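# Fold the sock's toe back onto its foot or heel

## Task

Take the toe end of the sock, fold it back and leave it lying on the foot or heel section. Dropping the folded part into place is allowed. At the end both grippers must have let go and moved away, and the fold must stay in place without the robot holding it.

## Robot and tools

Robot: two arms in a physics simulator, left_arm and right_arm, each with six revolute joints and a parallel two-finger gripper. The names are labels only and do not match the left or right of any image. left_arm's base sits at about (-0.001, +0.315, +0.007) m and right_arm's at about (-0.007, -0.265, +0.005) m in the scene frame.

Scene frame: z=0 is the table top and +z is up. +x points away from the robot out over the table, and left_arm is on the +y side. The origin lies between the arms, roughly 5 to 10 cm behind the table's near edge. Gripper poses in results use this frame: end_effector_position in metres and end_effector_quat_wxyz. The position is the pinch point between the finger pads, just under 1 cm behind the tips. The fingers point along the gripper's +z axis and close along its y axis. Printed hand positions can be off, more so when the arm reaches far.

Tool execute_actions, argument actions: a list holding zero or one item. An empty list only reports the current state. A move item is {"rows": [...], "steps": n}, with n from 1 to 15 (15 if omitted) and each step lasting 1/30 s. Each row is applied for one step, and the last row repeats if there are fewer rows than steps. A wait item is {"steps": n} with n up to 300. It sends nothing new and returns once that many steps have passed since the previous result, counting your reply time. The optional pictures flag (true/false) chooses whether camera images come back, and they come by default.

Each row is one flat list of exactly 14 numbers covering both arms, even if only one arm moves. First comes left_arm: waist, shoulder, elbow, wrist pitch, wrist yaw, wrist roll, gripper opening. Then right_arm follows in the same order. The six joint values are absolute target angles in radians, in the same form as Joint positions. They are not offsets. Stated ranges: waist -2.618 to 3.054, shoulder 0.000 to 3.142, elbow 0.000 to 3.142, wrist pitch -1.571 to 1.571, wrist yaw -1.571 to 1.571, wrist roll -2.094 to 2.094. A call is refused, and nothing is sent, if a target goes beyond a range end by more than 0.036 rad and also lies further out than that joint's current angle. The true ends may differ from these by up to 0.036 rad either way. Targets past the true end are clipped there, and the result then says "joint sent to its limit". That message can refer to an earlier action, and its absence proves nothing. The opening is an absolute value from -1 (closed) to +1 (fully open, a 0.087 m pad gap).

Motion: joints move at limited speed. Each step the sent target stays within a fixed lead of the measured angle: waist 0.202, shoulder 0.258, elbow 0.238, wrist pitch 0.573, wrist yaw and roll 0.522 rad. If targets would put a gripper more than 70 mm from where it is measured, that arm's targets are scaled back. Friction can leave a joint as much as 0.031 rad short, and changes smaller than that may do nothing. Between calls, arms keep heading for the last row sent. They stop once motion has nearly ceased or a step is HELD, and after that only a new action moves them on. The simulation keeps running while you think and write.

Result lines: the state line gives both grippers' poses. Joint positions and Joint velocities list each arm's six joints (rad, rad/s) and then its pad gap (m, m/s). grip_measured is the measured opening on the same -1..1 scale as the command, with a fixed per-gripper error of about 1 mm. "joint command not followed" means a clearance check altered or blocked some joint targets, while the rest of the row still ran. HELD marks steps on which your row, or part of it, was not sent. MOTOR HOT appears from 75 °C. OVER-TEMPERATURE FAULT reports a stop: at 90 °C the arm pauses for 10 s, and at 100 °C it goes limp and drops. Holding loads, even while you think, builds heat.

Gripping: away from -1 and +1, the fingers go to where grip_measured would read your number. To hold fabric, keep commanding below grip_measured. About 0.02 below holds firmly and a smaller gap holds more gently. Pads push with roughly 20 N at most, and fast closing can squeeze harder or even bounce the fingers open.

Tool zoom_image: camera (cam_high, cam_low, cam_left_wrist, cam_right_wrist) and region [x0, y0, x1, y1] in pixels, measured from the top-left of that camera's latest image. The region can be at most 504x504. All images are 504x504. A calibration table gives each camera's intrinsics and world-to-camera pose, with small per-scene errors. The wrist cameras follow their arms' joint readings.

Tool read_manual: optional section ("licences") returns only licence text and never moves anything.

Tool finished_scene: scene = the current scene's number. It ends that scene for good and starts the next, and its result reports success. Replying without any tool call ends everything.

Avoid: collisions between the arms or hard pressing of one against the other, which can end the scene. Also avoid touching the bar below the bases and the plate behind it, whose tops can stand up to 3 cm above the table without warning. Avoid slamming, hard pushes, drops and slips, and leaving the sock held. Open both grippers and lift clear before finishing, and check the fold stays put on its own. Smooth, economical motion is preferred.

Each tool is called after "Emit:" as name(argument=value, ...) on one line, values as JSON.

## Session

Emit:
execute_actions(actions=[])

Scene clock: 0.00 s of 5100.00 s.
left_arm: end_effector_position=(+0.3824, +0.3246, +0.3664) grip_measured=+1.000 end_effector_quat_wxyz=(+0.706, -0.008, +0.708, -0.018) | right_arm: end_effector_position=(+0.3613, -0.2419, +0.3921) grip_measured=+1.000 end_effector_quat_wxyz=(+0.731, -0.018, +0.681, +0.035)
Joint positions: left_arm=[ 0.014  1.034  1.048 -0.006 -0.005  0.006  0.087] | right_arm=[-0.009  1.037  1.064  0.016 -0.008  0.015  0.087]
Joint velocities: left_arm=[-0.012 -0.002 -0.002  0.037 -0.007 -0.007  0.   ] | right_arm=[-0.007 -0.007 -0.012 -0.022 -0.022 -0.022  0.   ]

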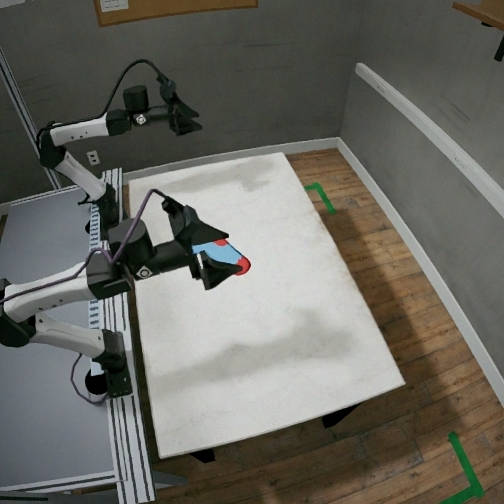

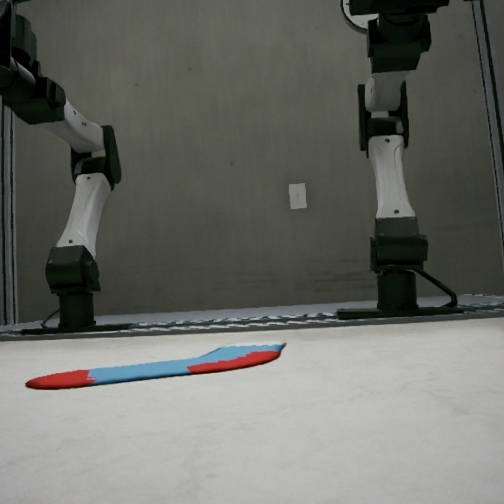

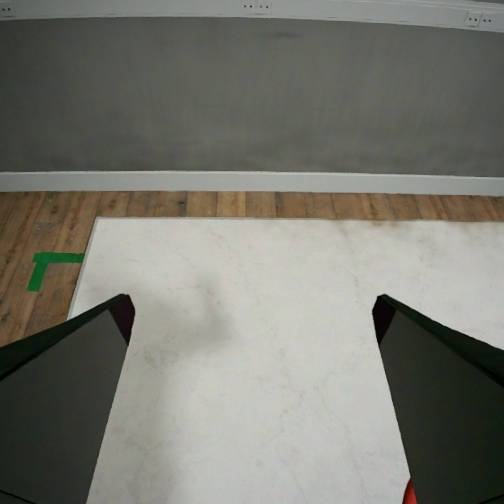

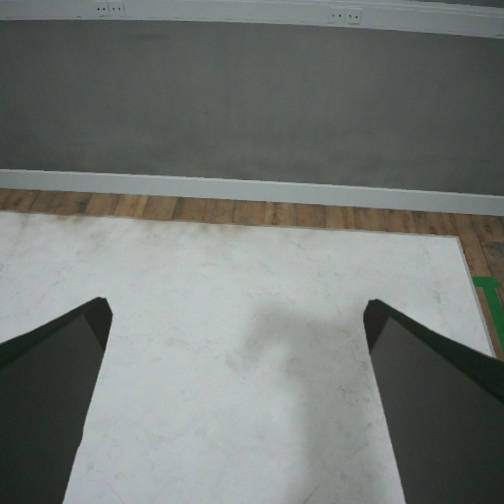

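Emit:
execute_actions(actions=[{"rows": [[-0.588, 2.194, 1.872, -0.569, 0, 0, 1, -0.6, 1.037, 1.064, 0.016, 0, 0, 1]], "steps": 15}], pictures=false)

Emit:
execute_actions(actions=[{"steps": 30}])

Scene clock: 39.10 s of 5100.00 s.
left_arm: end_effector_position=(+0.4570, +0.0212, +0.2515) grip_measured=+1.000 end_effector_quat_wxyz=(+0.472, +0.243, +0.833, -0.158) | right_arm: end_effector_position=(+0.3114, -0.4592, +0.3885) grip_measured=+1.000 end_effector_quat_wxyz=(+0.706, +0.189, +0.658, -0.180)
Joint positions: left_arm=[-0.56   1.903  1.818 -0.459 -0.01   0.004  0.087] | right_arm=[-0.597  1.037  1.064  0.016  0.008  0.006  0.087]
Joint velocities: left_arm=[-0.364  1.404  0.432  0.022  0.037 -0.066  0.   ] | right_arm=[-0.012  0.007  0.012 -0.022  0.037 -0.066  0.   ]
Steps of this call (steps 1 to 90: nothing new was sent; then 35.60 s passed at rest; steps 91 to 105: all 15 steps of this action). Readings (joint positions):
91: left_arm=[-0.002 1.052 1.077 -0.061 -0.014 0.005] | right_arm=[-0.036 1.037 1.064 0.016 -0.022 0.012]
92: left_arm=[-0.042 1.097 1.139 -0.133 -0.018 0.005] | right_arm=[-0.099 1.037 1.064 0.016 -0.025 0.010]
94: left_arm=[-0.141 1.221 1.270 -0.243 -0.018 0.004] | right_arm=[-0.245 1.037 1.064 0.016 -0.017 0.008]
98: left_arm=[-0.331 1.486 1.511 -0.381 -0.017 0.004] | right_arm=[-0.527 1.037 1.064 0.016 -0.003 0.007]
105: the state above

Scene clock: 40.10 s of 5100.00 s.
left_arm: end_effector_position=(+0.4448, +0.0082, +0.0899) grip_measured=+1.000 end_effector_quat_wxyz=(+0.304, +0.279, +0.904, -0.113) | right_arm: end_effector_position=(+0.3115, -0.4591, +0.3885) grip_measured=+1.000 end_effector_quat_wxyz=(+0.706, +0.189, +0.658, -0.180)
Joint positions: left_arm=[-0.579  2.197  1.846 -0.575 -0.008  0.004  0.087] | right_arm=[-0.597  1.037  1.064  0.016  0.007  0.006  0.087]
Joint velocities: left_arm=[-0.012 -0.007 -0.002  0.066  0.022 -0.051  0.   ] | right_arm=[-0.007 -0.012 -0.032 -0.037 -0.081  0.022  0.   ]
Steps of this call (steps 1 to 30: the robot went on to your last target). Readings (joint positions):
1: left_arm=[-0.570 1.952 1.828 -0.463 -0.008 0.004] | right_arm=[-0.597 1.037 1.064 0.016 0.008 0.006]
2: left_arm=[-0.576 1.999 1.833 -0.468 -0.008 0.004] | right_arm=[-0.597 1.037 1.064 0.016 0.008 0.006]
4: left_arm=[-0.579 2.096 1.844 -0.488 -0.008 0.004] | right_arm=[-0.597 1.037 1.064 0.016 0.008 0.006]
8: left_arm=[-0.579 2.230 1.846 -0.554 -0.008 0.004] | right_arm=[-0.597 1.037 1.064 0.016 0.008 0.006]
30: the state above
camera_calibration (this result's frames):
cam_left_wrist: T_world_to_cam=[[-0.583365, -0.811917, 0.0218207, 0.269204], [-0.793238, 0.575305, 0.199495, 0.355131], [-0.174527, 0.0990696, -0.979656, 0.310786], [0, 0, 0, 1]] pos_world=[0.492988, -0.0165269, 0.227742]
cam_right_wrist: T_world_to_cam=[[-0.489884, -0.871694, -0.01276, -0.247246], [-0.629232, 0.363677, -0.686882, 0.653053], [0.603391, -0.328463, -0.726657, 0.0827735], [0, 0, 0, 1]] pos_world=[0.239855, -0.425835, 0.505563]

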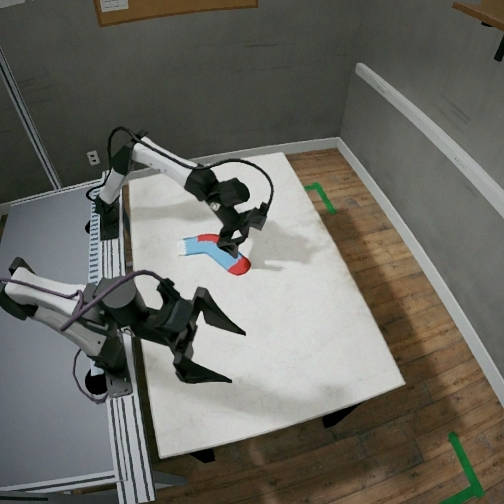

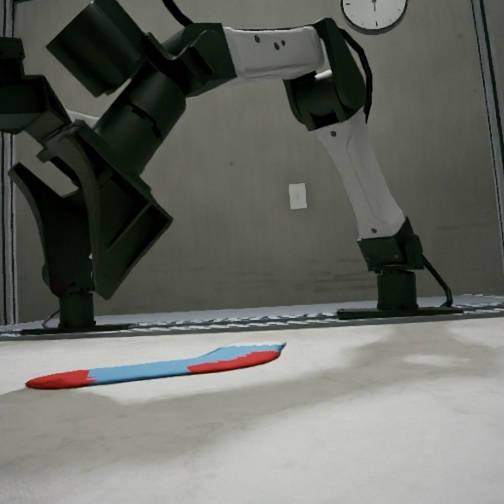

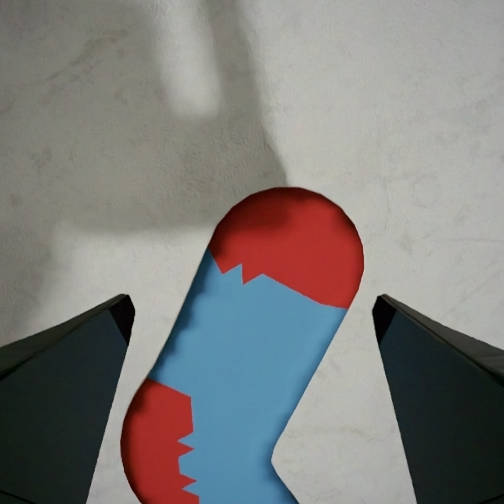

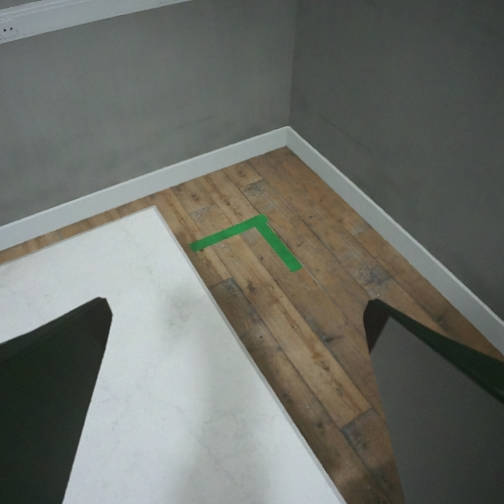

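Emit:
execute_actions(actions=[{"rows": [[-0.582,2.21,1.885,-0.59,0.01,0.04,1,-0.6,1.037,1.064,0.016,0,0,1],[-0.584,2.227,1.904,-0.605,0.025,0.075,1,-0.6,1.037,1.064,0.016,0,0,1],[-0.586,2.245,1.924,-0.62,0.04,0.11,1,-0.6,1.037,1.064,0.016,0,0,1],[-0.588,2.263,1.944,-0.635,0.055,0.145,1,-0.6,1.037,1.064,0.016,0,0,1],[-0.59,2.281,1.964,-0.65,0.07,0.18,1,-0.6,1.037,1.064,0.016,0,0,1],[-0.592,2.299,1.984,-0.665,0.085,0.215,1,-0.6,1.037,1.064,0.016,0,0,1],[-0.594,2.317,2.004,-0.68,0.1,0.25,1,-0.6,1.037,1.064,0.016,0,0,1],[-0.596,2.335,2.024,-0.695,0.115,0.285,1,-0.6,1.037,1.064,0.016,0,0,1],[-0.598,2.353,2.044,-0.71,0.13,0.32,1,-0.6,1.037,1.064,0.016,0,0,1],[-0.6,2.371,2.064,-0.725,0.145,0.355,1,-0.6,1.037,1.064,0.016,0,0,1],[-0.602,2.389,2.084,-0.74,0.159,0.385,1,-0.6,1.037,1.064,0.016,0,0,1],[-0.604,2.407,2.102,-0.75,0.159,0.402,1,-0.6,1.037,1.064,0.016,0,0,1],[-0.606,2.422,2.117,-0.754,0.159,0.402,1,-0.6,1.037,1.064,0.016,0,0,1],[-0.608,2.434,2.127,-0.754,0.159,0.402,1,-0.6,1.037,1.064,0.016,0,0,1],[-0.608,2.443,2.132,-0.754,0.159,0.402,1,-0.6,1.037,1.064,0.016,0,0,1]], "steps": 15}], pictures=false)

Emit:
execute_actions(actions=[{"steps": 18}])

Scene clock: 114.50 s of 5100.00 s.
left_arm: end_effector_position=(+0.4534, -0.0147, +0.0490) grip_measured=+1.000 end_effector_quat_wxyz=(+0.257, +0.449, +0.848, -0.116) | right_arm: end_effector_position=(+0.3115, -0.4591, +0.3885) grip_measured=+1.000 end_effector_quat_wxyz=(+0.706, +0.189, +0.658, -0.180)
Joint positions: left_arm=[-0.584  2.414  2.09  -0.714  0.121  0.334  0.087] | right_arm=[-0.597  1.037  1.064  0.016  0.007  0.006  0.087]
Joint velocities: left_arm=[-0.066  0.413  0.252 -0.198  0.139  0.447  0.   ] | right_arm=[-0.012  0.007 -0.022  0.022 -0.037 -0.037  0.   ]
Steps of this call (steps 1 to 15: the robot went on to your last target; steps 16 to 110: nothing new was sent; then 70.23 s passed at rest; steps 111 to 125: all 15 steps of this action). Readings (joint positions):
111: left_arm=[-0.579 2.198 1.848 -0.577 -0.007 0.009] | right_arm=[-0.597 1.037 1.064 0.016 0.007 0.006]
112: left_arm=[-0.579 2.201 1.855 -0.584 -0.005 0.018] | right_arm=[-0.597 1.037 1.064 0.016 0.007 0.006]
114: left_arm=[-0.579 2.219 1.889 -0.599 0.007 0.052] | right_arm=[-0.597 1.037 1.064 0.016 0.007 0.006]
118: left_arm=[-0.579 2.283 1.972 -0.632 0.048 0.155] | right_arm=[-0.597 1.037 1.064 0.016 0.007 0.006]
125: the state above

Scene clock: 115.10 s of 5100.00 s.
left_arm: end_effector_position=(+0.4446, -0.0168, +0.0352) grip_measured=+1.000 end_effector_quat_wxyz=(+0.235, +0.482, +0.836, -0.118) | right_arm: end_effector_position=(+0.3115, -0.4591, +0.3885) grip_measured=+1.000 end_effector_quat_wxyz=(+0.706, +0.189, +0.658, -0.180)
Joint positions: left_arm=[-0.592  2.444  2.107 -0.75   0.144  0.394  0.087] | right_arm=[-0.597  1.037  1.064  0.016  0.007  0.006  0.087]
Joint velocities: left_arm=[-0.007  0.002  0.002 -0.022 -0.066  0.022  0.   ] | right_arm=[ 0.012 -0.002 -0.002  0.022  0.051 -0.007  0.   ]
Steps of this call (steps 1 to 18: the robot went on to your last target). Readings (joint positions):
1: left_arm=[-0.586 2.426 2.097 -0.720 0.126 0.347] | right_arm=[-0.597 1.037 1.064 0.016 0.007 0.006]
2: left_arm=[-0.588 2.435 2.099 -0.726 0.129 0.356] | right_arm=[-0.597 1.037 1.064 0.016 0.007 0.006]
4: left_arm=[-0.591 2.443 2.099 -0.738 0.135 0.371] | right_arm=[-0.597 1.037 1.064 0.016 0.007 0.006]
8: left_arm=[-0.592 2.444 2.101 -0.748 0.141 0.385] | right_arm=[-0.597 1.037 1.064 0.016 0.007 0.006]
18: the state above
camera_calibration (this result's frames):
cam_left_wrist: T_world_to_cam=[[-0.867439, -0.495975, -0.0394867, 0.383728], [-0.480628, 0.814785, 0.324224, 0.240955], [-0.128634, 0.300223, -0.945156, 0.241408], [0, 0, 0, 1]] pos_world=[0.479724, -0.0784836, 0.165197]
cam_right_wrist: T_world_to_cam=[[-0.489884, -0.871694, -0.01276, -0.247246], [-0.629232, 0.363677, -0.686882, 0.653053], [0.603391, -0.328463, -0.726657, 0.0827735], [0, 0, 0, 1]] pos_world=[0.239855, -0.425835, 0.505563]

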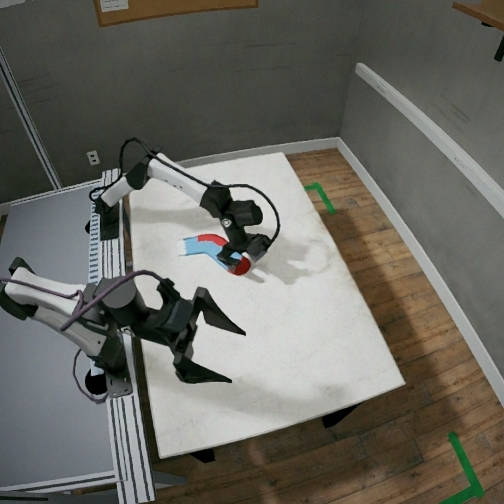

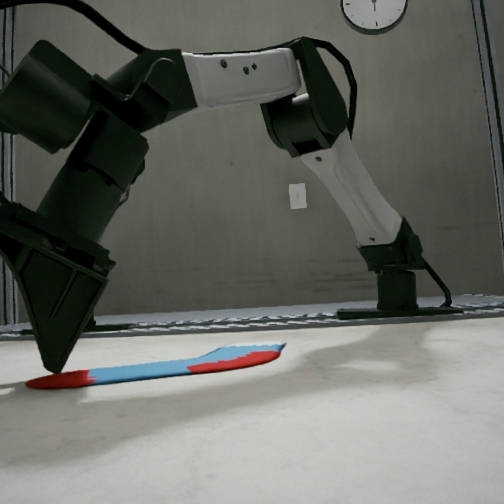

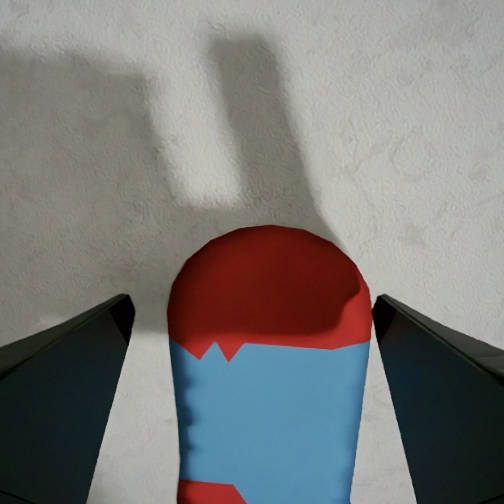

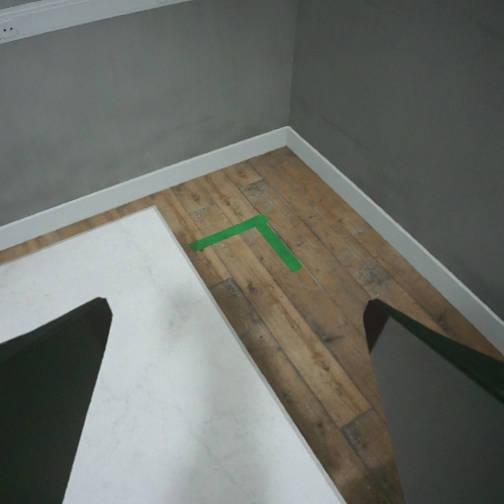

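Emit:
execute_actions(actions=[])

Scene clock: 133.80 s of 5100.00 s.
left_arm: end_effector_position=(+0.4446, -0.0169, +0.0352) grip_measured=+1.000 end_effector_quat_wxyz=(+0.235, +0.482, +0.836, -0.118) | right_arm: end_effector_position=(+0.3115, -0.4591, +0.3885) grip_measured=+1.000 end_effector_quat_wxyz=(+0.706, +0.189, +0.658, -0.180)
Joint positions: left_arm=[-0.592  2.444  2.107 -0.75   0.144  0.395  0.087] | right_arm=[-0.597  1.037  1.064  0.016  0.007  0.006  0.087]
Joint velocities: left_arm=[ 0.002 -0.012  0.007 -0.022 -0.007 -0.007  0.   ] | right_arm=[ 0.007  0.007  0.002  0.007  0.037 -0.022  0.   ]
Steps of this call (steps 1 to 15: the robot went on to your last target; steps 16 to 110: nothing new was sent; then 15.03 s passed at rest). Readings (joint positions):
1: left_arm=[-0.592 2.444 2.107 -0.750 0.144 0.394] | right_arm=[-0.597 1.037 1.064 0.016 0.007 0.006]
2: left_arm=[-0.592 2.444 2.107 -0.750 0.144 0.395] | right_arm=[-0.597 1.037 1.064 0.016 0.007 0.006]
4: left_arm=[-0.592 2.444 2.107 -0.750 0.144 0.395] | right_arm=[-0.597 1.037 1.064 0.016 0.007 0.006]
8: left_arm=[-0.592 2.444 2.107 -0.750 0.144 0.395] | right_arm=[-0.597 1.037 1.064 0.016 0.007 0.006]
110: the state above
All arms were judged still, so your last target was given up. Only a new action makes them travel on or press farther. Fingers that are still opening or closing keep moving.
camera_calibration (this result's frames):
cam_left_wrist: T_world_to_cam=[[-0.86785, -0.495248, -0.0395712, 0.383897], [-0.479987, 0.815209, 0.324108, 0.240703], [-0.128255, 0.300271, -0.945192, 0.241258], [0, 0, 0, 1]] pos_world=[0.479642, -0.0785419, 0.165213]
cam_right_wrist: T_world_to_cam=[[-0.489884, -0.871694, -0.01276, -0.247246], [-0.629232, 0.363677, -0.686882, 0.653053], [0.603391, -0.328463, -0.726657, 0.0827735], [0, 0, 0, 1]] pos_world=[0.239855, -0.425835, 0.505563]

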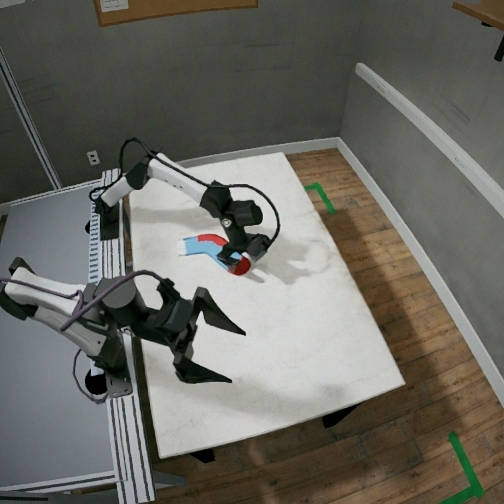

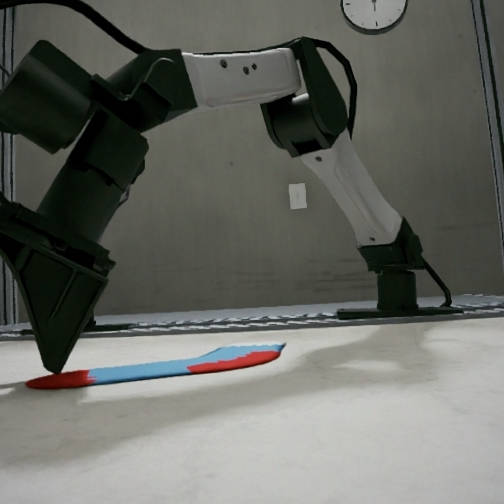

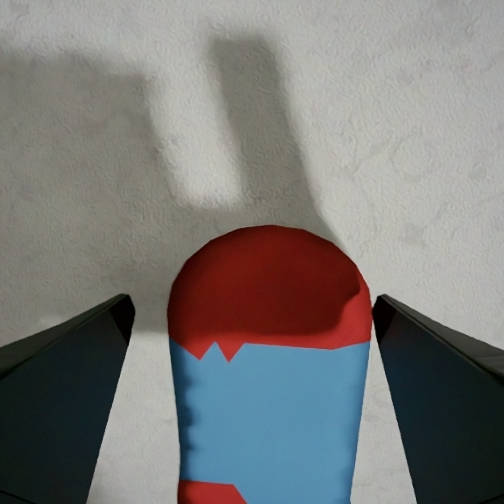

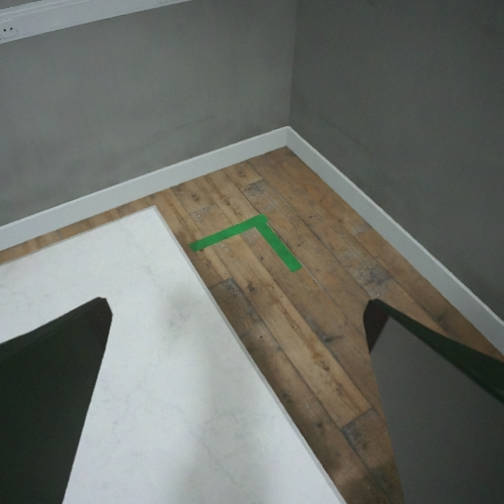

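Emit:
execute_actions(actions=[{"rows": [[-0.610,2.443,2.132,-0.754,0.159,0.402,1,-0.6,1.037,1.064,0.016,0,0,1],[-0.612,2.443,2.132,-0.754,0.159,0.400,1,-0.6,1.037,1.064,0.016,0,0,1],[-0.614,2.443,2.132,-0.754,0.159,0.398,1,-0.6,1.037,1.064,0.016,0,0,1],[-0.616,2.443,2.132,-0.754,0.159,0.396,1,-0.6,1.037,1.064,0.016,0,0,1],[-0.618,2.443,2.132,-0.754,0.159,0.394,1,-0.6,1.037,1.064,0.016,0,0,1],[-0.620,2.443,2.132,-0.754,0.159,0.392,1,-0.6,1.037,1.064,0.016,0,0,1],[-0.622,2.443,2.132,-0.754,0.159,0.390,1,-0.6,1.037,1.064,0.016,0,0,1],[-0.624,2.443,2.132,-0.754,0.159,0.388,1,-0.6,1.037,1.064,0.016,0,0,1],[-0.626,2.443,2.132,-0.754,0.159,0.386,1,-0.6,1.037,1.064,0.016,0,0,1],[-0.627,2.443,2.132,-0.754,0.159,0.384,1,-0.6,1.037,1.064,0.016,0,0,1]], "steps": 15}])

Scene clock: 141.30 s of 5100.00 s.
left_arm: end_effector_position=(+0.4378, -0.0257, +0.0357) grip_measured=+1.000 end_effector_quat_wxyz=(+0.234, +0.489, +0.831, -0.121) | right_arm: end_effector_position=(+0.3115, -0.4591, +0.3885) grip_measured=+1.000 end_effector_quat_wxyz=(+0.706, +0.189, +0.658, -0.180)
Joint positions: left_arm=[-0.611  2.444  2.107 -0.75   0.145  0.392  0.087] | right_arm=[-0.597  1.037  1.064  0.016  0.007  0.006  0.087]
Joint velocities: left_arm=[-0.017 -0.007  0.012  0.007  0.007 -0.037  0.   ] | right_arm=[ 0.012 -0.002 -0.002  0.007 -0.051  0.022  0.   ]
Steps of this call (steps 1 to 90: nothing new was sent; then 4.00 s passed at rest; steps 91 to 105: all 15 steps of this action). Readings (joint positions):
91: left_arm=[-0.592 2.444 2.107 -0.750 0.144 0.395] | right_arm=[-0.597 1.037 1.064 0.016 0.007 0.006]
92: left_arm=[-0.592 2.444 2.107 -0.750 0.144 0.395] | right_arm=[-0.597 1.037 1.064 0.016 0.007 0.006]
94: left_arm=[-0.592 2.444 2.107 -0.750 0.144 0.395] | right_arm=[-0.597 1.037 1.064 0.016 0.007 0.006]
98: left_arm=[-0.597 2.444 2.107 -0.750 0.144 0.395] | right_arm=[-0.597 1.037 1.064 0.016 0.007 0.006]
105: the state above
camera_calibration (this result's frames):
cam_left_wrist: T_world_to_cam=[[-0.876354, -0.480186, -0.0377549, 0.377707], [-0.46543, 0.824024, 0.323047, 0.23836], [-0.124012, 0.300676, -0.945629, 0.241641], [0, 0, 0, 1]] pos_world=[0.471911, -0.0877004, 0.165762]
cam_right_wrist: T_world_to_cam=[[-0.489884, -0.871694, -0.01276, -0.247246], [-0.629232, 0.363677, -0.686882, 0.653053], [0.603391, -0.328463, -0.726657, 0.0827735], [0, 0, 0, 1]] pos_world=[0.239855, -0.425835, 0.505563]

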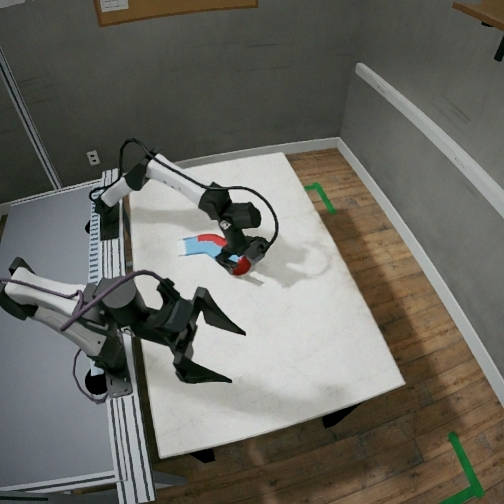

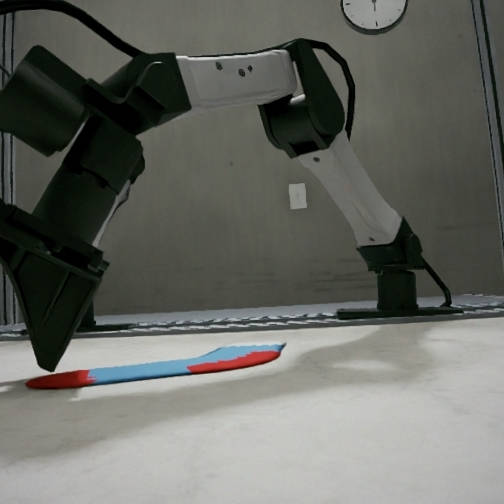

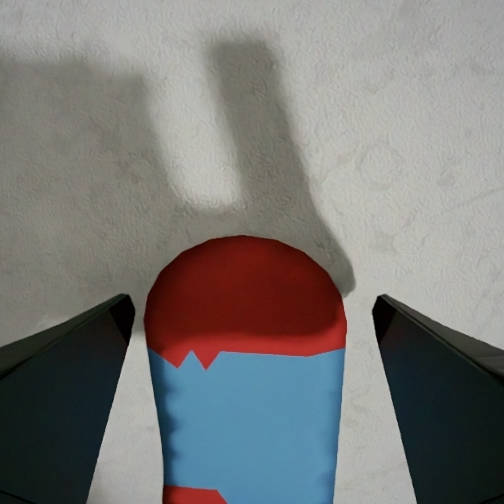

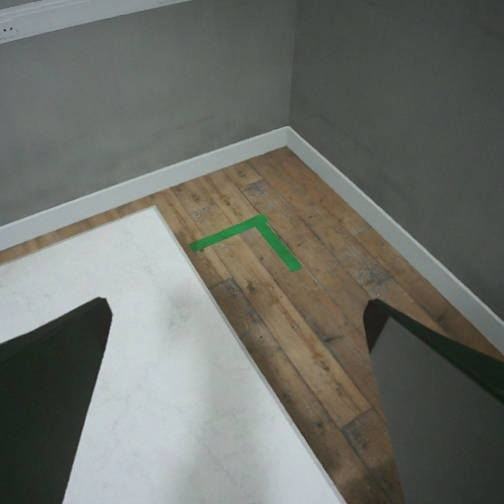

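Emit:
execute_actions(actions=[{"rows": [[-0.627,2.446,2.132,-0.754,0.159,0.384,1,-0.6,1.037,1.064,0.016,0,0,1],[-0.627,2.449,2.132,-0.754,0.159,0.384,1,-0.6,1.037,1.064,0.016,0,0,1],[-0.627,2.452,2.132,-0.754,0.159,0.384,1,-0.6,1.037,1.064,0.016,0,0,1],[-0.627,2.455,2.132,-0.754,0.159,0.384,1,-0.6,1.037,1.064,0.016,0,0,1],[-0.627,2.458,2.132,-0.754,0.159,0.384,1,-0.6,1.037,1.064,0.016,0,0,1],[-0.627,2.460,2.132,-0.754,0.159,0.384,1,-0.6,1.037,1.064,0.016,0,0,1],[-0.627,2.462,2.132,-0.754,0.159,0.384,1,-0.6,1.037,1.064,0.016,0,0,1],[-0.627,2.464,2.132,-0.754,0.159,0.384,1,-0.6,1.037,1.064,0.016,0,0,1],[-0.627,2.466,2.132,-0.754,0.159,0.384,1,-0.6,1.037,1.064,0.016,0,0,1],[-0.627,2.468,2.132,-0.754,0.159,0.384,1,-0.6,1.037,1.064,0.016,0,0,1],[-0.627,2.470,2.132,-0.754,0.159,0.384,1,-0.6,1.037,1.064,0.016,0,0,1],[-0.627,2.472,2.132,-0.754,0.159,0.384,1,-0.6,1.037,1.064,0.016,0,0,1]], "steps": 15}], pictures=false)

Emit:
execute_actions(actions=[{"steps": 8}])

Scene clock: 154.20 s of 5100.00 s.
left_arm: end_effector_position=(+0.4361, -0.0252, +0.0269) grip_measured=+1.000 end_effector_quat_wxyz=(+0.226, +0.489, +0.834, -0.121) | right_arm: end_effector_position=(+0.3115, -0.4591, +0.3885) grip_measured=+1.000 end_effector_quat_wxyz=(+0.706, +0.189, +0.658, -0.180)
Joint positions: left_arm=[-0.612  2.461  2.107 -0.75   0.145  0.39   0.087] | right_arm=[-0.597  1.037  1.064  0.016  0.007  0.006  0.087]
Joint velocities: left_arm=[-0.002  0.056 -0.027 -0.007  0.037 -0.037  0.   ] | right_arm=[ 0.007  0.002 -0.007 -0.037 -0.037  0.007  0.   ]
Steps of this call (steps 1 to 15: the robot went on to your last target; steps 16 to 110: nothing new was sent; then 8.73 s passed at rest; steps 111 to 125: all 15 steps of this action). Readings (joint positions):
111: left_arm=[-0.612 2.444 2.107 -0.750 0.145 0.391] | right_arm=[-0.597 1.037 1.064 0.016 0.007 0.006]
112: left_arm=[-0.612 2.444 2.107 -0.750 0.145 0.390] | right_arm=[-0.597 1.037 1.064 0.016 0.007 0.006]
114: left_arm=[-0.612 2.444 2.107 -0.750 0.145 0.390] | right_arm=[-0.597 1.037 1.064 0.016 0.007 0.006]
118: left_arm=[-0.612 2.445 2.107 -0.750 0.145 0.390] | right_arm=[-0.597 1.037 1.064 0.016 0.007 0.006]
125: the state above

Scene clock: 154.47 s of 5100.00 s.
left_arm: end_effector_position=(+0.4356, -0.0249, +0.0250) grip_measured=+1.000 end_effector_quat_wxyz=(+0.223, +0.489, +0.834, -0.120) | right_arm: end_effector_position=(+0.3115, -0.4591, +0.3885) grip_measured=+1.000 end_effector_quat_wxyz=(+0.706, +0.189, +0.658, -0.180)
Joint positions: left_arm=[-0.612  2.464  2.107 -0.751  0.145  0.39   0.087] | right_arm=[-0.597  1.037  1.064  0.016  0.007  0.006  0.087]
Joint velocities: left_arm=[-0.002 -0.012 -0.007 -0.051 -0.051  0.022  0.   ] | right_arm=[ 0.007 -0.002 -0.002 -0.095  0.022 -0.051  0.   ]
Steps of this call (steps 1 to 8: the robot went on to your last target). Readings (joint positions):
1: left_arm=[-0.612 2.463 2.107 -0.750 0.145 0.390] | right_arm=[-0.597 1.037 1.064 0.016 0.007 0.006]
2: left_arm=[-0.612 2.464 2.107 -0.751 0.145 0.390] | right_arm=[-0.597 1.037 1.064 0.016 0.007 0.006]
4: left_arm=[-0.612 2.464 2.107 -0.751 0.145 0.390] | right_arm=[-0.597 1.037 1.064 0.016 0.007 0.006]
8: the state above
camera_calibration (this result's frames):
cam_left_wrist: T_world_to_cam=[[-0.876917, -0.479813, -0.0282191, 0.375759], [-0.459589, 0.819874, 0.341444, 0.237097], [-0.140693, 0.312388, -0.939478, 0.238395], [0, 0, 0, 1]] pos_world=[0.472017, -0.088567, 0.153615]
cam_right_wrist: T_world_to_cam=[[-0.489884, -0.871694, -0.01276, -0.247246], [-0.629232, 0.363677, -0.686882, 0.653053], [0.603391, -0.328463, -0.726657, 0.0827735], [0, 0, 0, 1]] pos_world=[0.239855, -0.425835, 0.505563]

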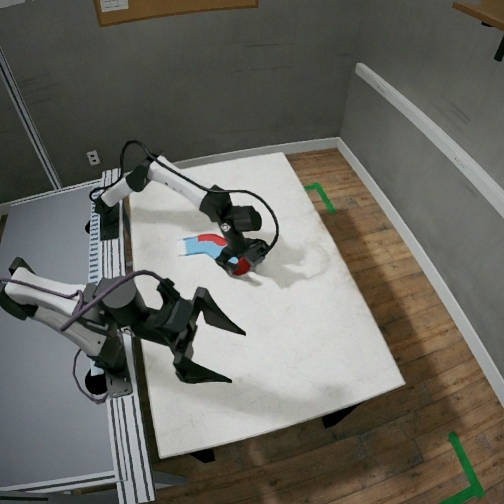

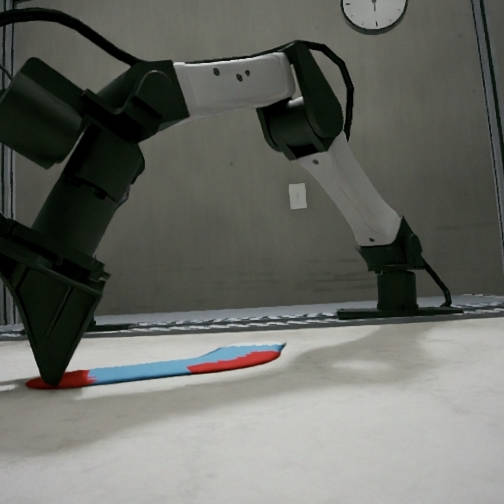

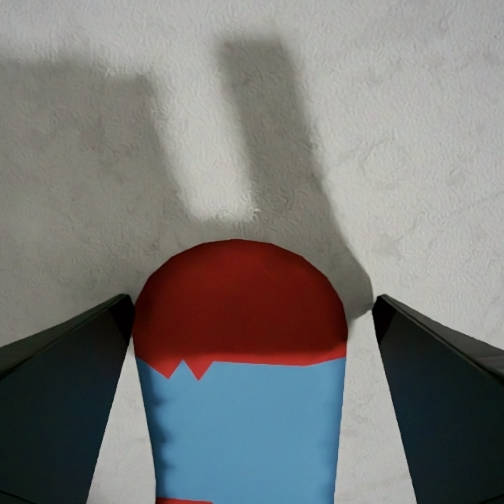

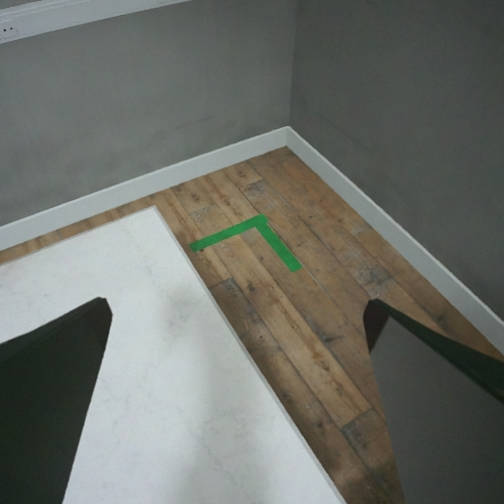

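Emit:
execute_actions(actions=[{"rows": [[-0.627,2.474,2.132,-0.754,0.159,0.384,1,-0.6,1.037,1.064,0.016,0,0,1],[-0.627,2.476,2.132,-0.754,0.159,0.384,1,-0.6,1.037,1.064,0.016,0,0,1],[-0.627,2.477,2.132,-0.754,0.159,0.384,1,-0.6,1.037,1.064,0.016,0,0,1],[-0.627,2.478,2.132,-0.754,0.159,0.384,1,-0.6,1.037,1.064,0.016,0,0,1],[-0.627,2.479,2.132,-0.754,0.159,0.384,1,-0.6,1.037,1.064,0.016,0,0,1],[-0.627,2.480,2.132,-0.754,0.159,0.384,1,-0.6,1.037,1.064,0.016,0,0,1],[-0.627,2.481,2.132,-0.754,0.159,0.384,1,-0.6,1.037,1.064,0.016,0,0,1],[-0.627,2.482,2.132,-0.754,0.159,0.384,1,-0.6,1.037,1.064,0.016,0,0,1]], "steps": 15}])

Scene clock: 160.47 s of 5100.00 s.
left_arm: end_effector_position=(+0.4356, -0.0249, +0.0250) grip_measured=+1.000 end_effector_quat_wxyz=(+0.223, +0.489, +0.834, -0.120) | right_arm: end_effector_position=(+0.3115, -0.4591, +0.3885) grip_measured=+1.000 end_effector_quat_wxyz=(+0.706, +0.189, +0.658, -0.180)
Joint positions: left_arm=[-0.612  2.464  2.107 -0.751  0.145  0.39   0.087] | right_arm=[-0.597  1.037  1.064  0.016  0.007  0.006  0.087]
Joint velocities: left_arm=[-0.002  0.002 -0.002 -0.007 -0.022  0.007  0.   ] | right_arm=[-0.002 -0.012 -0.012 -0.007 -0.007 -0.007  0.   ]
Steps of this call (steps 1 to 15: the robot went on to your last target; steps 16 to 110: nothing new was sent; then 1.83 s passed at rest; steps 111 to 125: all 15 steps of this action). Readings (joint positions):
111: left_arm=[-0.612 2.464 2.107 -0.751 0.145 0.390] | right_arm=[-0.597 1.037 1.064 0.016 0.007 0.006]
112: left_arm=[-0.612 2.464 2.107 -0.751 0.145 0.390] | right_arm=[-0.597 1.037 1.064 0.016 0.007 0.006]
114: left_arm=[-0.612 2.464 2.107 -0.751 0.145 0.390] | right_arm=[-0.597 1.037 1.064 0.016 0.007 0.006]
118: left_arm=[-0.612 2.464 2.107 -0.751 0.145 0.390] | right_arm=[-0.597 1.037 1.064 0.016 0.007 0.006]
125: the state above
camera_calibration (this result's frames):
cam_left_wrist: T_world_to_cam=[[-0.876917, -0.479813, -0.0282191, 0.375759], [-0.459589, 0.819874, 0.341444, 0.237097], [-0.140693, 0.312388, -0.939478, 0.238395], [0, 0, 0, 1]] pos_world=[0.472017, -0.088567, 0.153615]
cam_right_wrist: T_world_to_cam=[[-0.489884, -0.871694, -0.01276, -0.247246], [-0.629232, 0.363677, -0.686882, 0.653053], [0.603391, -0.328463, -0.726657, 0.0827735], [0, 0, 0, 1]] pos_world=[0.239855, -0.425835, 0.505563]

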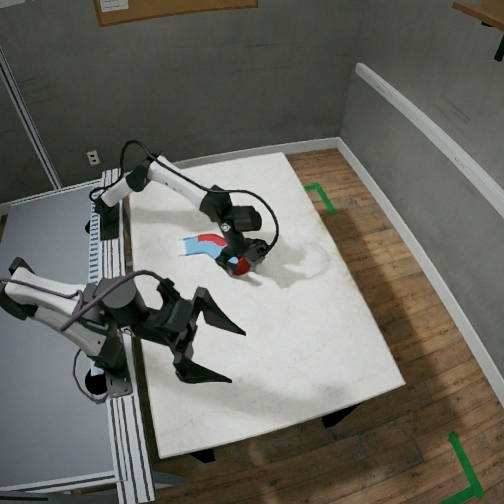

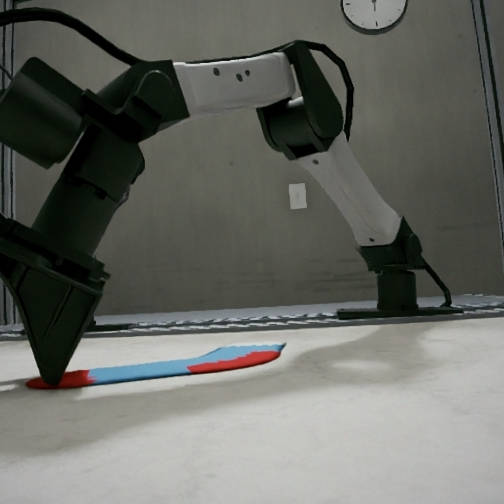

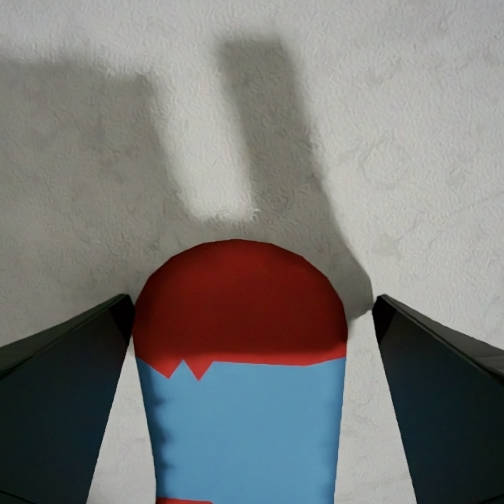

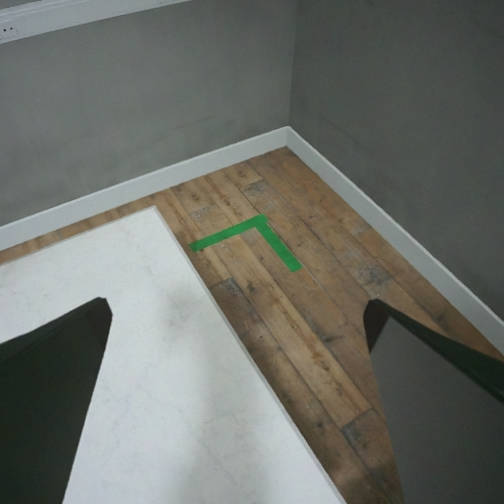

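Emit:
zoom_image(camera="cam_low", region=[0, 330, 120, 410])

Region (0, 330, 120, 410) of cam_low's 504x504 image, scaled by 4.200, with more detail than that image has.

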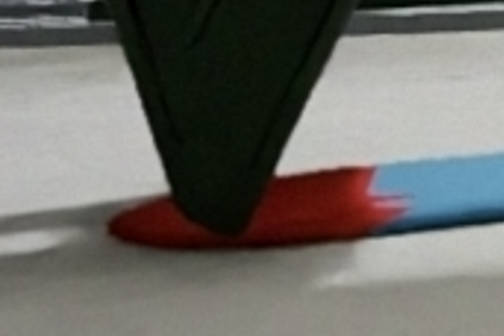

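Emit:
execute_actions(actions=[{"rows": [[-0.627,2.483,2.132,-0.754,0.159,0.384,1,-0.6,1.037,1.064,0.016,0,0,1],[-0.627,2.484,2.132,-0.754,0.159,0.384,1,-0.6,1.037,1.064,0.016,0,0,1],[-0.627,2.485,2.132,-0.754,0.159,0.384,1,-0.6,1.037,1.064,0.016,0,0,1],[-0.627,2.486,2.132,-0.754,0.159,0.384,1,-0.6,1.037,1.064,0.016,0,0,1],[-0.627,2.487,2.132,-0.754,0.159,0.384,1,-0.6,1.037,1.064,0.016,0,0,1],[-0.627,2.488,2.132,-0.754,0.159,0.384,1,-0.6,1.037,1.064,0.016,0,0,1],[-0.627,2.489,2.132,-0.754,0.159,0.384,1,-0.6,1.037,1.064,0.016,0,0,1],[-0.627,2.490,2.132,-0.754,0.159,0.384,1,-0.6,1.037,1.064,0.016,0,0,1],[-0.627,2.491,2.132,-0.754,0.159,0.384,1,-0.6,1.037,1.064,0.016,0,0,1],[-0.627,2.492,2.132,-0.754,0.159,0.384,1,-0.6,1.037,1.064,0.016,0,0,1]], "steps": 15}], pictures=false)

Scene clock: 169.63 s of 5100.00 s.
left_arm: end_effector_position=(+0.4351, -0.0248, +0.0217) grip_measured=+1.000 end_effector_quat_wxyz=(+0.221, +0.490, +0.835, -0.120) | right_arm: end_effector_position=(+0.3115, -0.4591, +0.3885) grip_measured=+1.000 end_effector_quat_wxyz=(+0.706, +0.189, +0.658, -0.180)
Joint positions: left_arm=[-0.612  2.47   2.107 -0.751  0.145  0.39   0.087] | right_arm=[-0.597  1.037  1.064  0.016  0.007  0.006  0.087]
Joint velocities: left_arm=[-0.002 -0.007  0.002 -0.051  0.022  0.066  0.   ] | right_arm=[-0.002 -0.012  0.007  0.007 -0.037 -0.022  0.   ]
Steps of this call (steps 1 to 15: the robot went on to your last target; steps 16 to 110: nothing new was sent; then 5.00 s passed at rest; steps 111 to 125: all 15 steps of this action). Readings (joint positions):
111: left_arm=[-0.612 2.464 2.107 -0.751 0.145 0.390] | right_arm=[-0.597 1.037 1.064 0.016 0.007 0.006]
112: left_arm=[-0.612 2.465 2.107 -0.751 0.145 0.390] | right_arm=[-0.597 1.037 1.064 0.016 0.007 0.006]
114: left_arm=[-0.612 2.467 2.107 -0.751 0.145 0.390] | right_arm=[-0.597 1.037 1.064 0.016 0.007 0.006]
118: left_arm=[-0.612 2.470 2.107 -0.751 0.145 0.390] | right_arm=[-0.597 1.037 1.064 0.016 0.007 0.006]
125: the state above

Emit:
execute_actions(actions=[{"rows": [[-0.627,2.484,2.132,-0.754,0.159,0.384,0.94,-0.6,1.037,1.064,0.016,0,0,1],[-0.627,2.484,2.132,-0.754,0.159,0.384,0.88,-0.6,1.037,1.064,0.016,0,0,1],[-0.627,2.484,2.132,-0.754,0.159,0.384,0.82,-0.6,1.037,1.064,0.016,0,0,1],[-0.627,2.484,2.132,-0.754,0.159,0.384,0.76,-0.6,1.037,1.064,0.016,0,0,1],[-0.627,2.484,2.132,-0.754,0.159,0.384,0.70,-0.6,1.037,1.064,0.016,0,0,1],[-0.627,2.484,2.132,-0.754,0.159,0.384,0.64,-0.6,1.037,1.064,0.016,0,0,1],[-0.627,2.484,2.132,-0.754,0.159,0.384,0.58,-0.6,1.037,1.064,0.016,0,0,1],[-0.627,2.484,2.132,-0.754,0.159,0.384,0.52,-0.6,1.037,1.064,0.016,0,0,1],[-0.627,2.484,2.132,-0.754,0.159,0.384,0.46,-0.6,1.037,1.064,0.016,0,0,1],[-0.627,2.484,2.132,-0.754,0.159,0.384,0.40,-0.6,1.037,1.064,0.016,0,0,1],[-0.627,2.484,2.132,-0.754,0.159,0.384,0.34,-0.6,1.037,1.064,0.016,0,0,1],[-0.627,2.484,2.132,-0.754,0.159,0.384,0.28,-0.6,1.037,1.064,0.016,0,0,1],[-0.627,2.484,2.132,-0.754,0.159,0.384,0.22,-0.6,1.037,1.064,0.016,0,0,1],[-0.627,2.484,2.132,-0.754,0.159,0.384,0.16,-0.6,1.037,1.064,0.016,0,0,1],[-0.627,2.484,2.132,-0.754,0.159,0.384,0.10,-0.6,1.037,1.064,0.016,0,0,1]], "steps": 15}])

Scene clock: 178.27 s of 5100.00 s.
left_arm: end_effector_position=(+0.4352, -0.0248, +0.0218) grip_measured=+0.132 end_effector_quat_wxyz=(+0.221, +0.490, +0.835, -0.120) | right_arm: end_effector_position=(+0.3115, -0.4591, +0.3885) grip_measured=+1.000 end_effector_quat_wxyz=(+0.706, +0.189, +0.658, -0.180)
Joint positions: left_arm=[-0.612  2.47   2.107 -0.75   0.145  0.39   0.049] | right_arm=[-0.597  1.037  1.064  0.016  0.007  0.006  0.087]
Joint velocities: left_arm=[-0.002 -0.017 -0.002  0.037  0.022 -0.022 -0.055] | right_arm=[-0.017  0.002  0.002  0.022 -0.066 -0.051  0.   ]
Steps of this call (steps 1 to 15: the robot went on to your last target; steps 16 to 110: nothing new was sent; then 4.47 s passed at rest; steps 111 to 125: all 15 steps of this action). Readings (joint positions):
111: left_arm=[-0.612 2.470 2.107 -0.751 0.145 0.390] | right_arm=[-0.597 1.037 1.064 0.016 0.007 0.006]
112: left_arm=[-0.612 2.470 2.107 -0.751 0.145 0.390] | right_arm=[-0.597 1.037 1.064 0.016 0.007 0.006]
114: left_arm=[-0.612 2.470 2.107 -0.751 0.145 0.390] | right_arm=[-0.597 1.037 1.064 0.016 0.007 0.006]
118: left_arm=[-0.612 2.470 2.107 -0.751 0.145 0.390] | right_arm=[-0.597 1.037 1.064 0.016 0.007 0.006]
125: the state above
camera_calibration (this result's frames):
cam_left_wrist: T_world_to_cam=[[-0.87714, -0.479529, -0.0260205, 0.375432], [-0.45794, 0.818874, 0.34603, 0.237043], [-0.144624, 0.315433, -0.937863, 0.237038], [0, 0, 0, 1]] pos_world=[0.47214, -0.0888471, 0.150054]
cam_right_wrist: T_world_to_cam=[[-0.489884, -0.871694, -0.01276, -0.247246], [-0.629232, 0.363677, -0.686882, 0.653053], [0.603391, -0.328463, -0.726657, 0.0827735], [0, 0, 0, 1]] pos_world=[0.239855, -0.425835, 0.505563]

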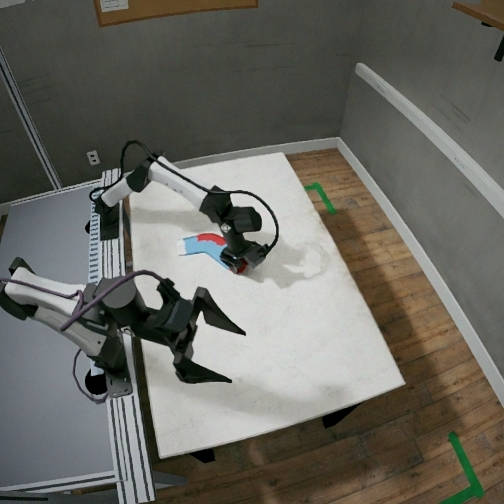

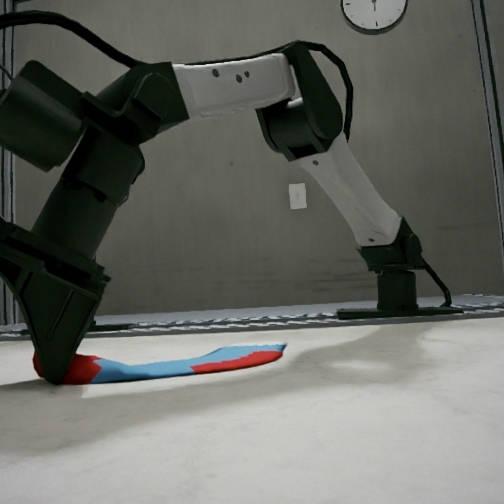

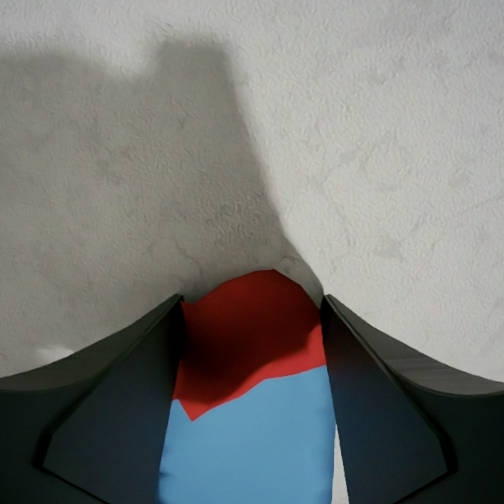

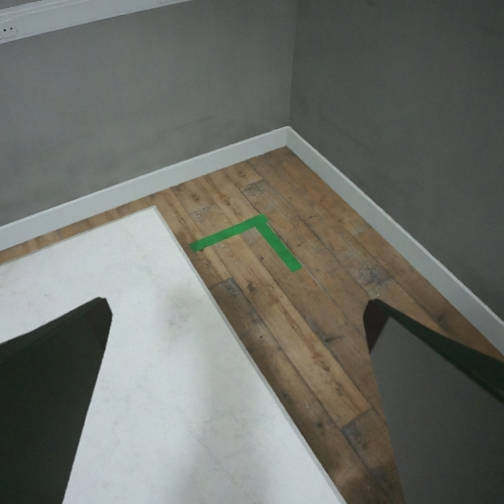

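Emit:
execute_actions(actions=[{"rows": [[-0.627,2.484,2.132,-0.754,0.159,0.384,0.04,-0.6,1.037,1.064,0.016,0,0,1],[-0.627,2.484,2.132,-0.754,0.159,0.384,-0.02,-0.6,1.037,1.064,0.016,0,0,1],[-0.627,2.484,2.132,-0.754,0.159,0.384,-0.08,-0.6,1.037,1.064,0.016,0,0,1],[-0.627,2.484,2.132,-0.754,0.159,0.384,-0.14,-0.6,1.037,1.064,0.016,0,0,1],[-0.627,2.484,2.132,-0.754,0.159,0.384,-0.20,-0.6,1.037,1.064,0.016,0,0,1],[-0.627,2.484,2.132,-0.754,0.159,0.384,-0.26,-0.6,1.037,1.064,0.016,0,0,1],[-0.627,2.484,2.132,-0.754,0.159,0.384,-0.32,-0.6,1.037,1.064,0.016,0,0,1],[-0.627,2.484,2.132,-0.754,0.159,0.384,-0.38,-0.6,1.037,1.064,0.016,0,0,1],[-0.627,2.484,2.132,-0.754,0.159,0.384,-0.44,-0.6,1.037,1.064,0.016,0,0,1],[-0.627,2.484,2.132,-0.754,0.159,0.384,-0.50,-0.6,1.037,1.064,0.016,0,0,1],[-0.627,2.484,2.132,-0.754,0.159,0.384,-0.56,-0.6,1.037,1.064,0.016,0,0,1],[-0.627,2.484,2.132,-0.754,0.159,0.384,-0.62,-0.6,1.037,1.064,0.016,0,0,1],[-0.627,2.484,2.132,-0.754,0.159,0.384,-0.68,-0.6,1.037,1.064,0.016,0,0,1],[-0.627,2.484,2.132,-0.754,0.159,0.384,-0.73,-0.6,1.037,1.064,0.016,0,0,1],[-0.627,2.484,2.132,-0.754,0.159,0.384,-0.78,-0.6,1.037,1.064,0.016,0,0,1]], "steps": 15}], pictures=false)

Emit:
execute_actions(actions=[{"rows": [[-0.627,2.484,2.132,-0.754,0.159,0.384,-0.81,-0.6,1.037,1.064,0.016,0,0,1],[-0.627,2.484,2.132,-0.754,0.159,0.384,-0.84,-0.6,1.037,1.064,0.016,0,0,1],[-0.627,2.484,2.132,-0.754,0.159,0.384,-0.87,-0.6,1.037,1.064,0.016,0,0,1],[-0.627,2.484,2.132,-0.754,0.159,0.384,-0.89,-0.6,1.037,1.064,0.016,0,0,1],[-0.627,2.484,2.132,-0.754,0.159,0.384,-0.91,-0.6,1.037,1.064,0.016,0,0,1],[-0.627,2.484,2.132,-0.754,0.159,0.384,-0.93,-0.6,1.037,1.064,0.016,0,0,1],[-0.627,2.484,2.132,-0.754,0.159,0.384,-0.95,-0.6,1.037,1.064,0.016,0,0,1],[-0.627,2.484,2.132,-0.754,0.159,0.384,-0.97,-0.6,1.037,1.064,0.016,0,0,1],[-0.627,2.484,2.132,-0.754,0.159,0.384,-0.99,-0.6,1.037,1.064,0.016,0,0,1],[-0.627,2.484,2.132,-0.754,0.159,0.384,-1,-0.6,1.037,1.064,0.016,0,0,1]], "steps": 15}])

Scene clock: 194.70 s of 5100.00 s.
left_arm: end_effector_position=(+0.4352, -0.0248, +0.0218) grip_measured=-0.753 end_effector_quat_wxyz=(+0.221, +0.490, +0.835, -0.120) | right_arm: end_effector_position=(+0.3115, -0.4591, +0.3885) grip_measured=+1.000 end_effector_quat_wxyz=(+0.706, +0.189, +0.658, -0.180)
Joint positions: left_arm=[-0.612  2.47   2.107 -0.75   0.145  0.39   0.011] | right_arm=[-0.597  1.037  1.064  0.016  0.007  0.006  0.087]
Joint velocities: left_arm=[ 0.007 -0.012  0.007 -0.051 -0.007 -0.037 -0.046] | right_arm=[-0.007 -0.002 -0.002 -0.095  0.007  0.007  0.   ]
Steps of this call (steps 1 to 15: the robot went on to your last target; steps 16 to 110: nothing new was sent; then 12.27 s passed at rest; steps 111 to 125: all 15 steps of this action). Readings (joint positions):
111: left_arm=[-0.612 2.470 2.107 -0.750 0.145 0.390] | right_arm=[-0.597 1.037 1.064 0.016 0.007 0.006]
112: left_arm=[-0.612 2.470 2.107 -0.750 0.145 0.390] | right_arm=[-0.597 1.037 1.064 0.016 0.007 0.006]
114: left_arm=[-0.612 2.470 2.107 -0.750 0.145 0.390] | right_arm=[-0.597 1.037 1.064 0.016 0.007 0.006]
118: left_arm=[-0.612 2.470 2.107 -0.750 0.145 0.390] | right_arm=[-0.597 1.037 1.064 0.016 0.007 0.006]
125: the state above

Scene clock: 195.20 s of 5100.00 s.
left_arm: end_effector_position=(+0.4353, -0.0249, +0.0218) grip_measured=-0.912 end_effector_quat_wxyz=(+0.221, +0.490, +0.835, -0.120) | right_arm: end_effector_position=(+0.3115, -0.4591, +0.3885) grip_measured=+1.000 end_effector_quat_wxyz=(+0.706, +0.189, +0.658, -0.180)
Joint positions: left_arm=[-0.612  2.47   2.107 -0.75   0.145  0.39   0.004] | right_arm=[-0.597  1.037  1.064  0.016  0.007  0.006  0.087]
Joint velocities: left_arm=[-0.002 -0.007  0.007 -0.066 -0.007  0.037 -0.001] | right_arm=[ 0.002 -0.002 -0.017 -0.007  0.007 -0.066  0.   ]
Steps of this call (steps 1 to 15: all 15 steps of this action). Readings (joint positions):
1: left_arm=[-0.612 2.470 2.107 -0.750 0.145 0.390] | right_arm=[-0.597 1.037 1.064 0.016 0.007 0.006]
2: left_arm=[-0.612 2.470 2.107 -0.750 0.145 0.390] | right_arm=[-0.597 1.037 1.064 0.016 0.007 0.006]
4: left_arm=[-0.612 2.470 2.107 -0.750 0.145 0.390] | right_arm=[-0.597 1.037 1.064 0.016 0.007 0.006]
8: left_arm=[-0.612 2.470 2.107 -0.750 0.145 0.390] | right_arm=[-0.597 1.037 1.064 0.016 0.007 0.006]
15: the state above
camera_calibration (this result's frames):
cam_left_wrist: T_world_to_cam=[[-0.877125, -0.479549, -0.0261776, 0.375468], [-0.458058, 0.818946, 0.345703, 0.237171], [-0.144343, 0.315215, -0.937979, 0.23697], [0, 0, 0, 1]] pos_world=[0.472175, -0.0888712, 0.150111]
cam_right_wrist: T_world_to_cam=[[-0.489884, -0.871694, -0.01276, -0.247246], [-0.629232, 0.363677, -0.686882, 0.653053], [0.603391, -0.328463, -0.726657, 0.0827735], [0, 0, 0, 1]] pos_world=[0.239855, -0.425835, 0.505563]

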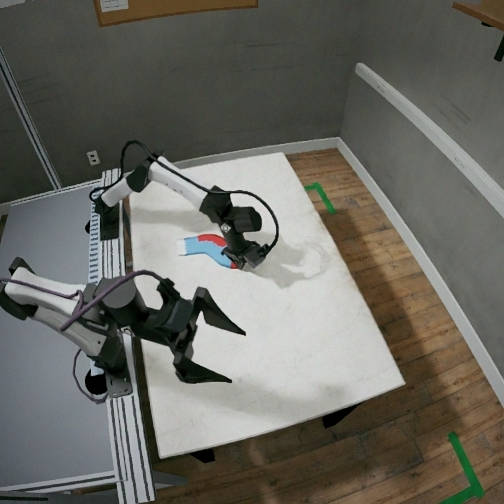

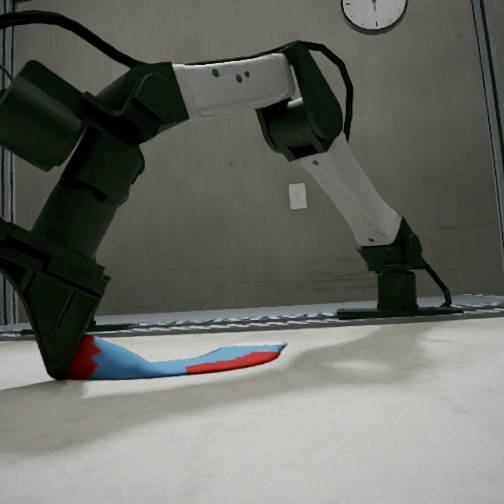

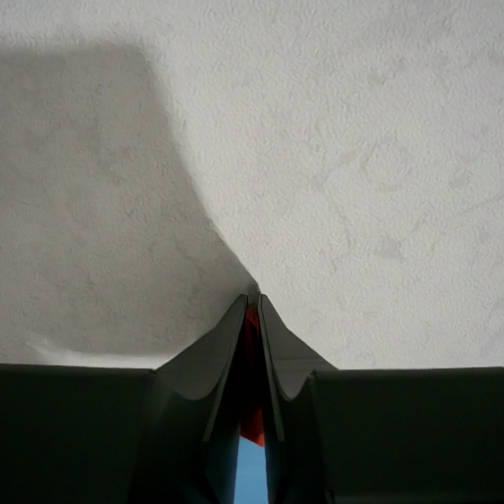

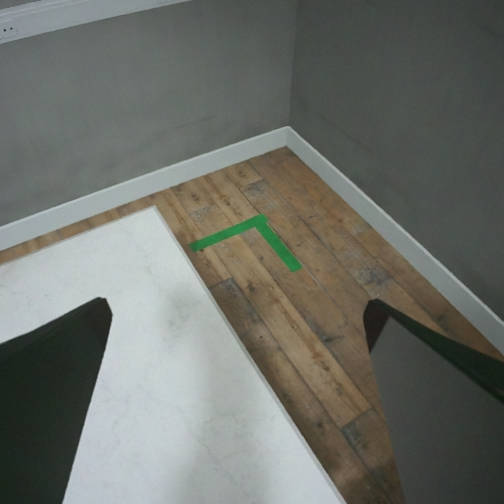

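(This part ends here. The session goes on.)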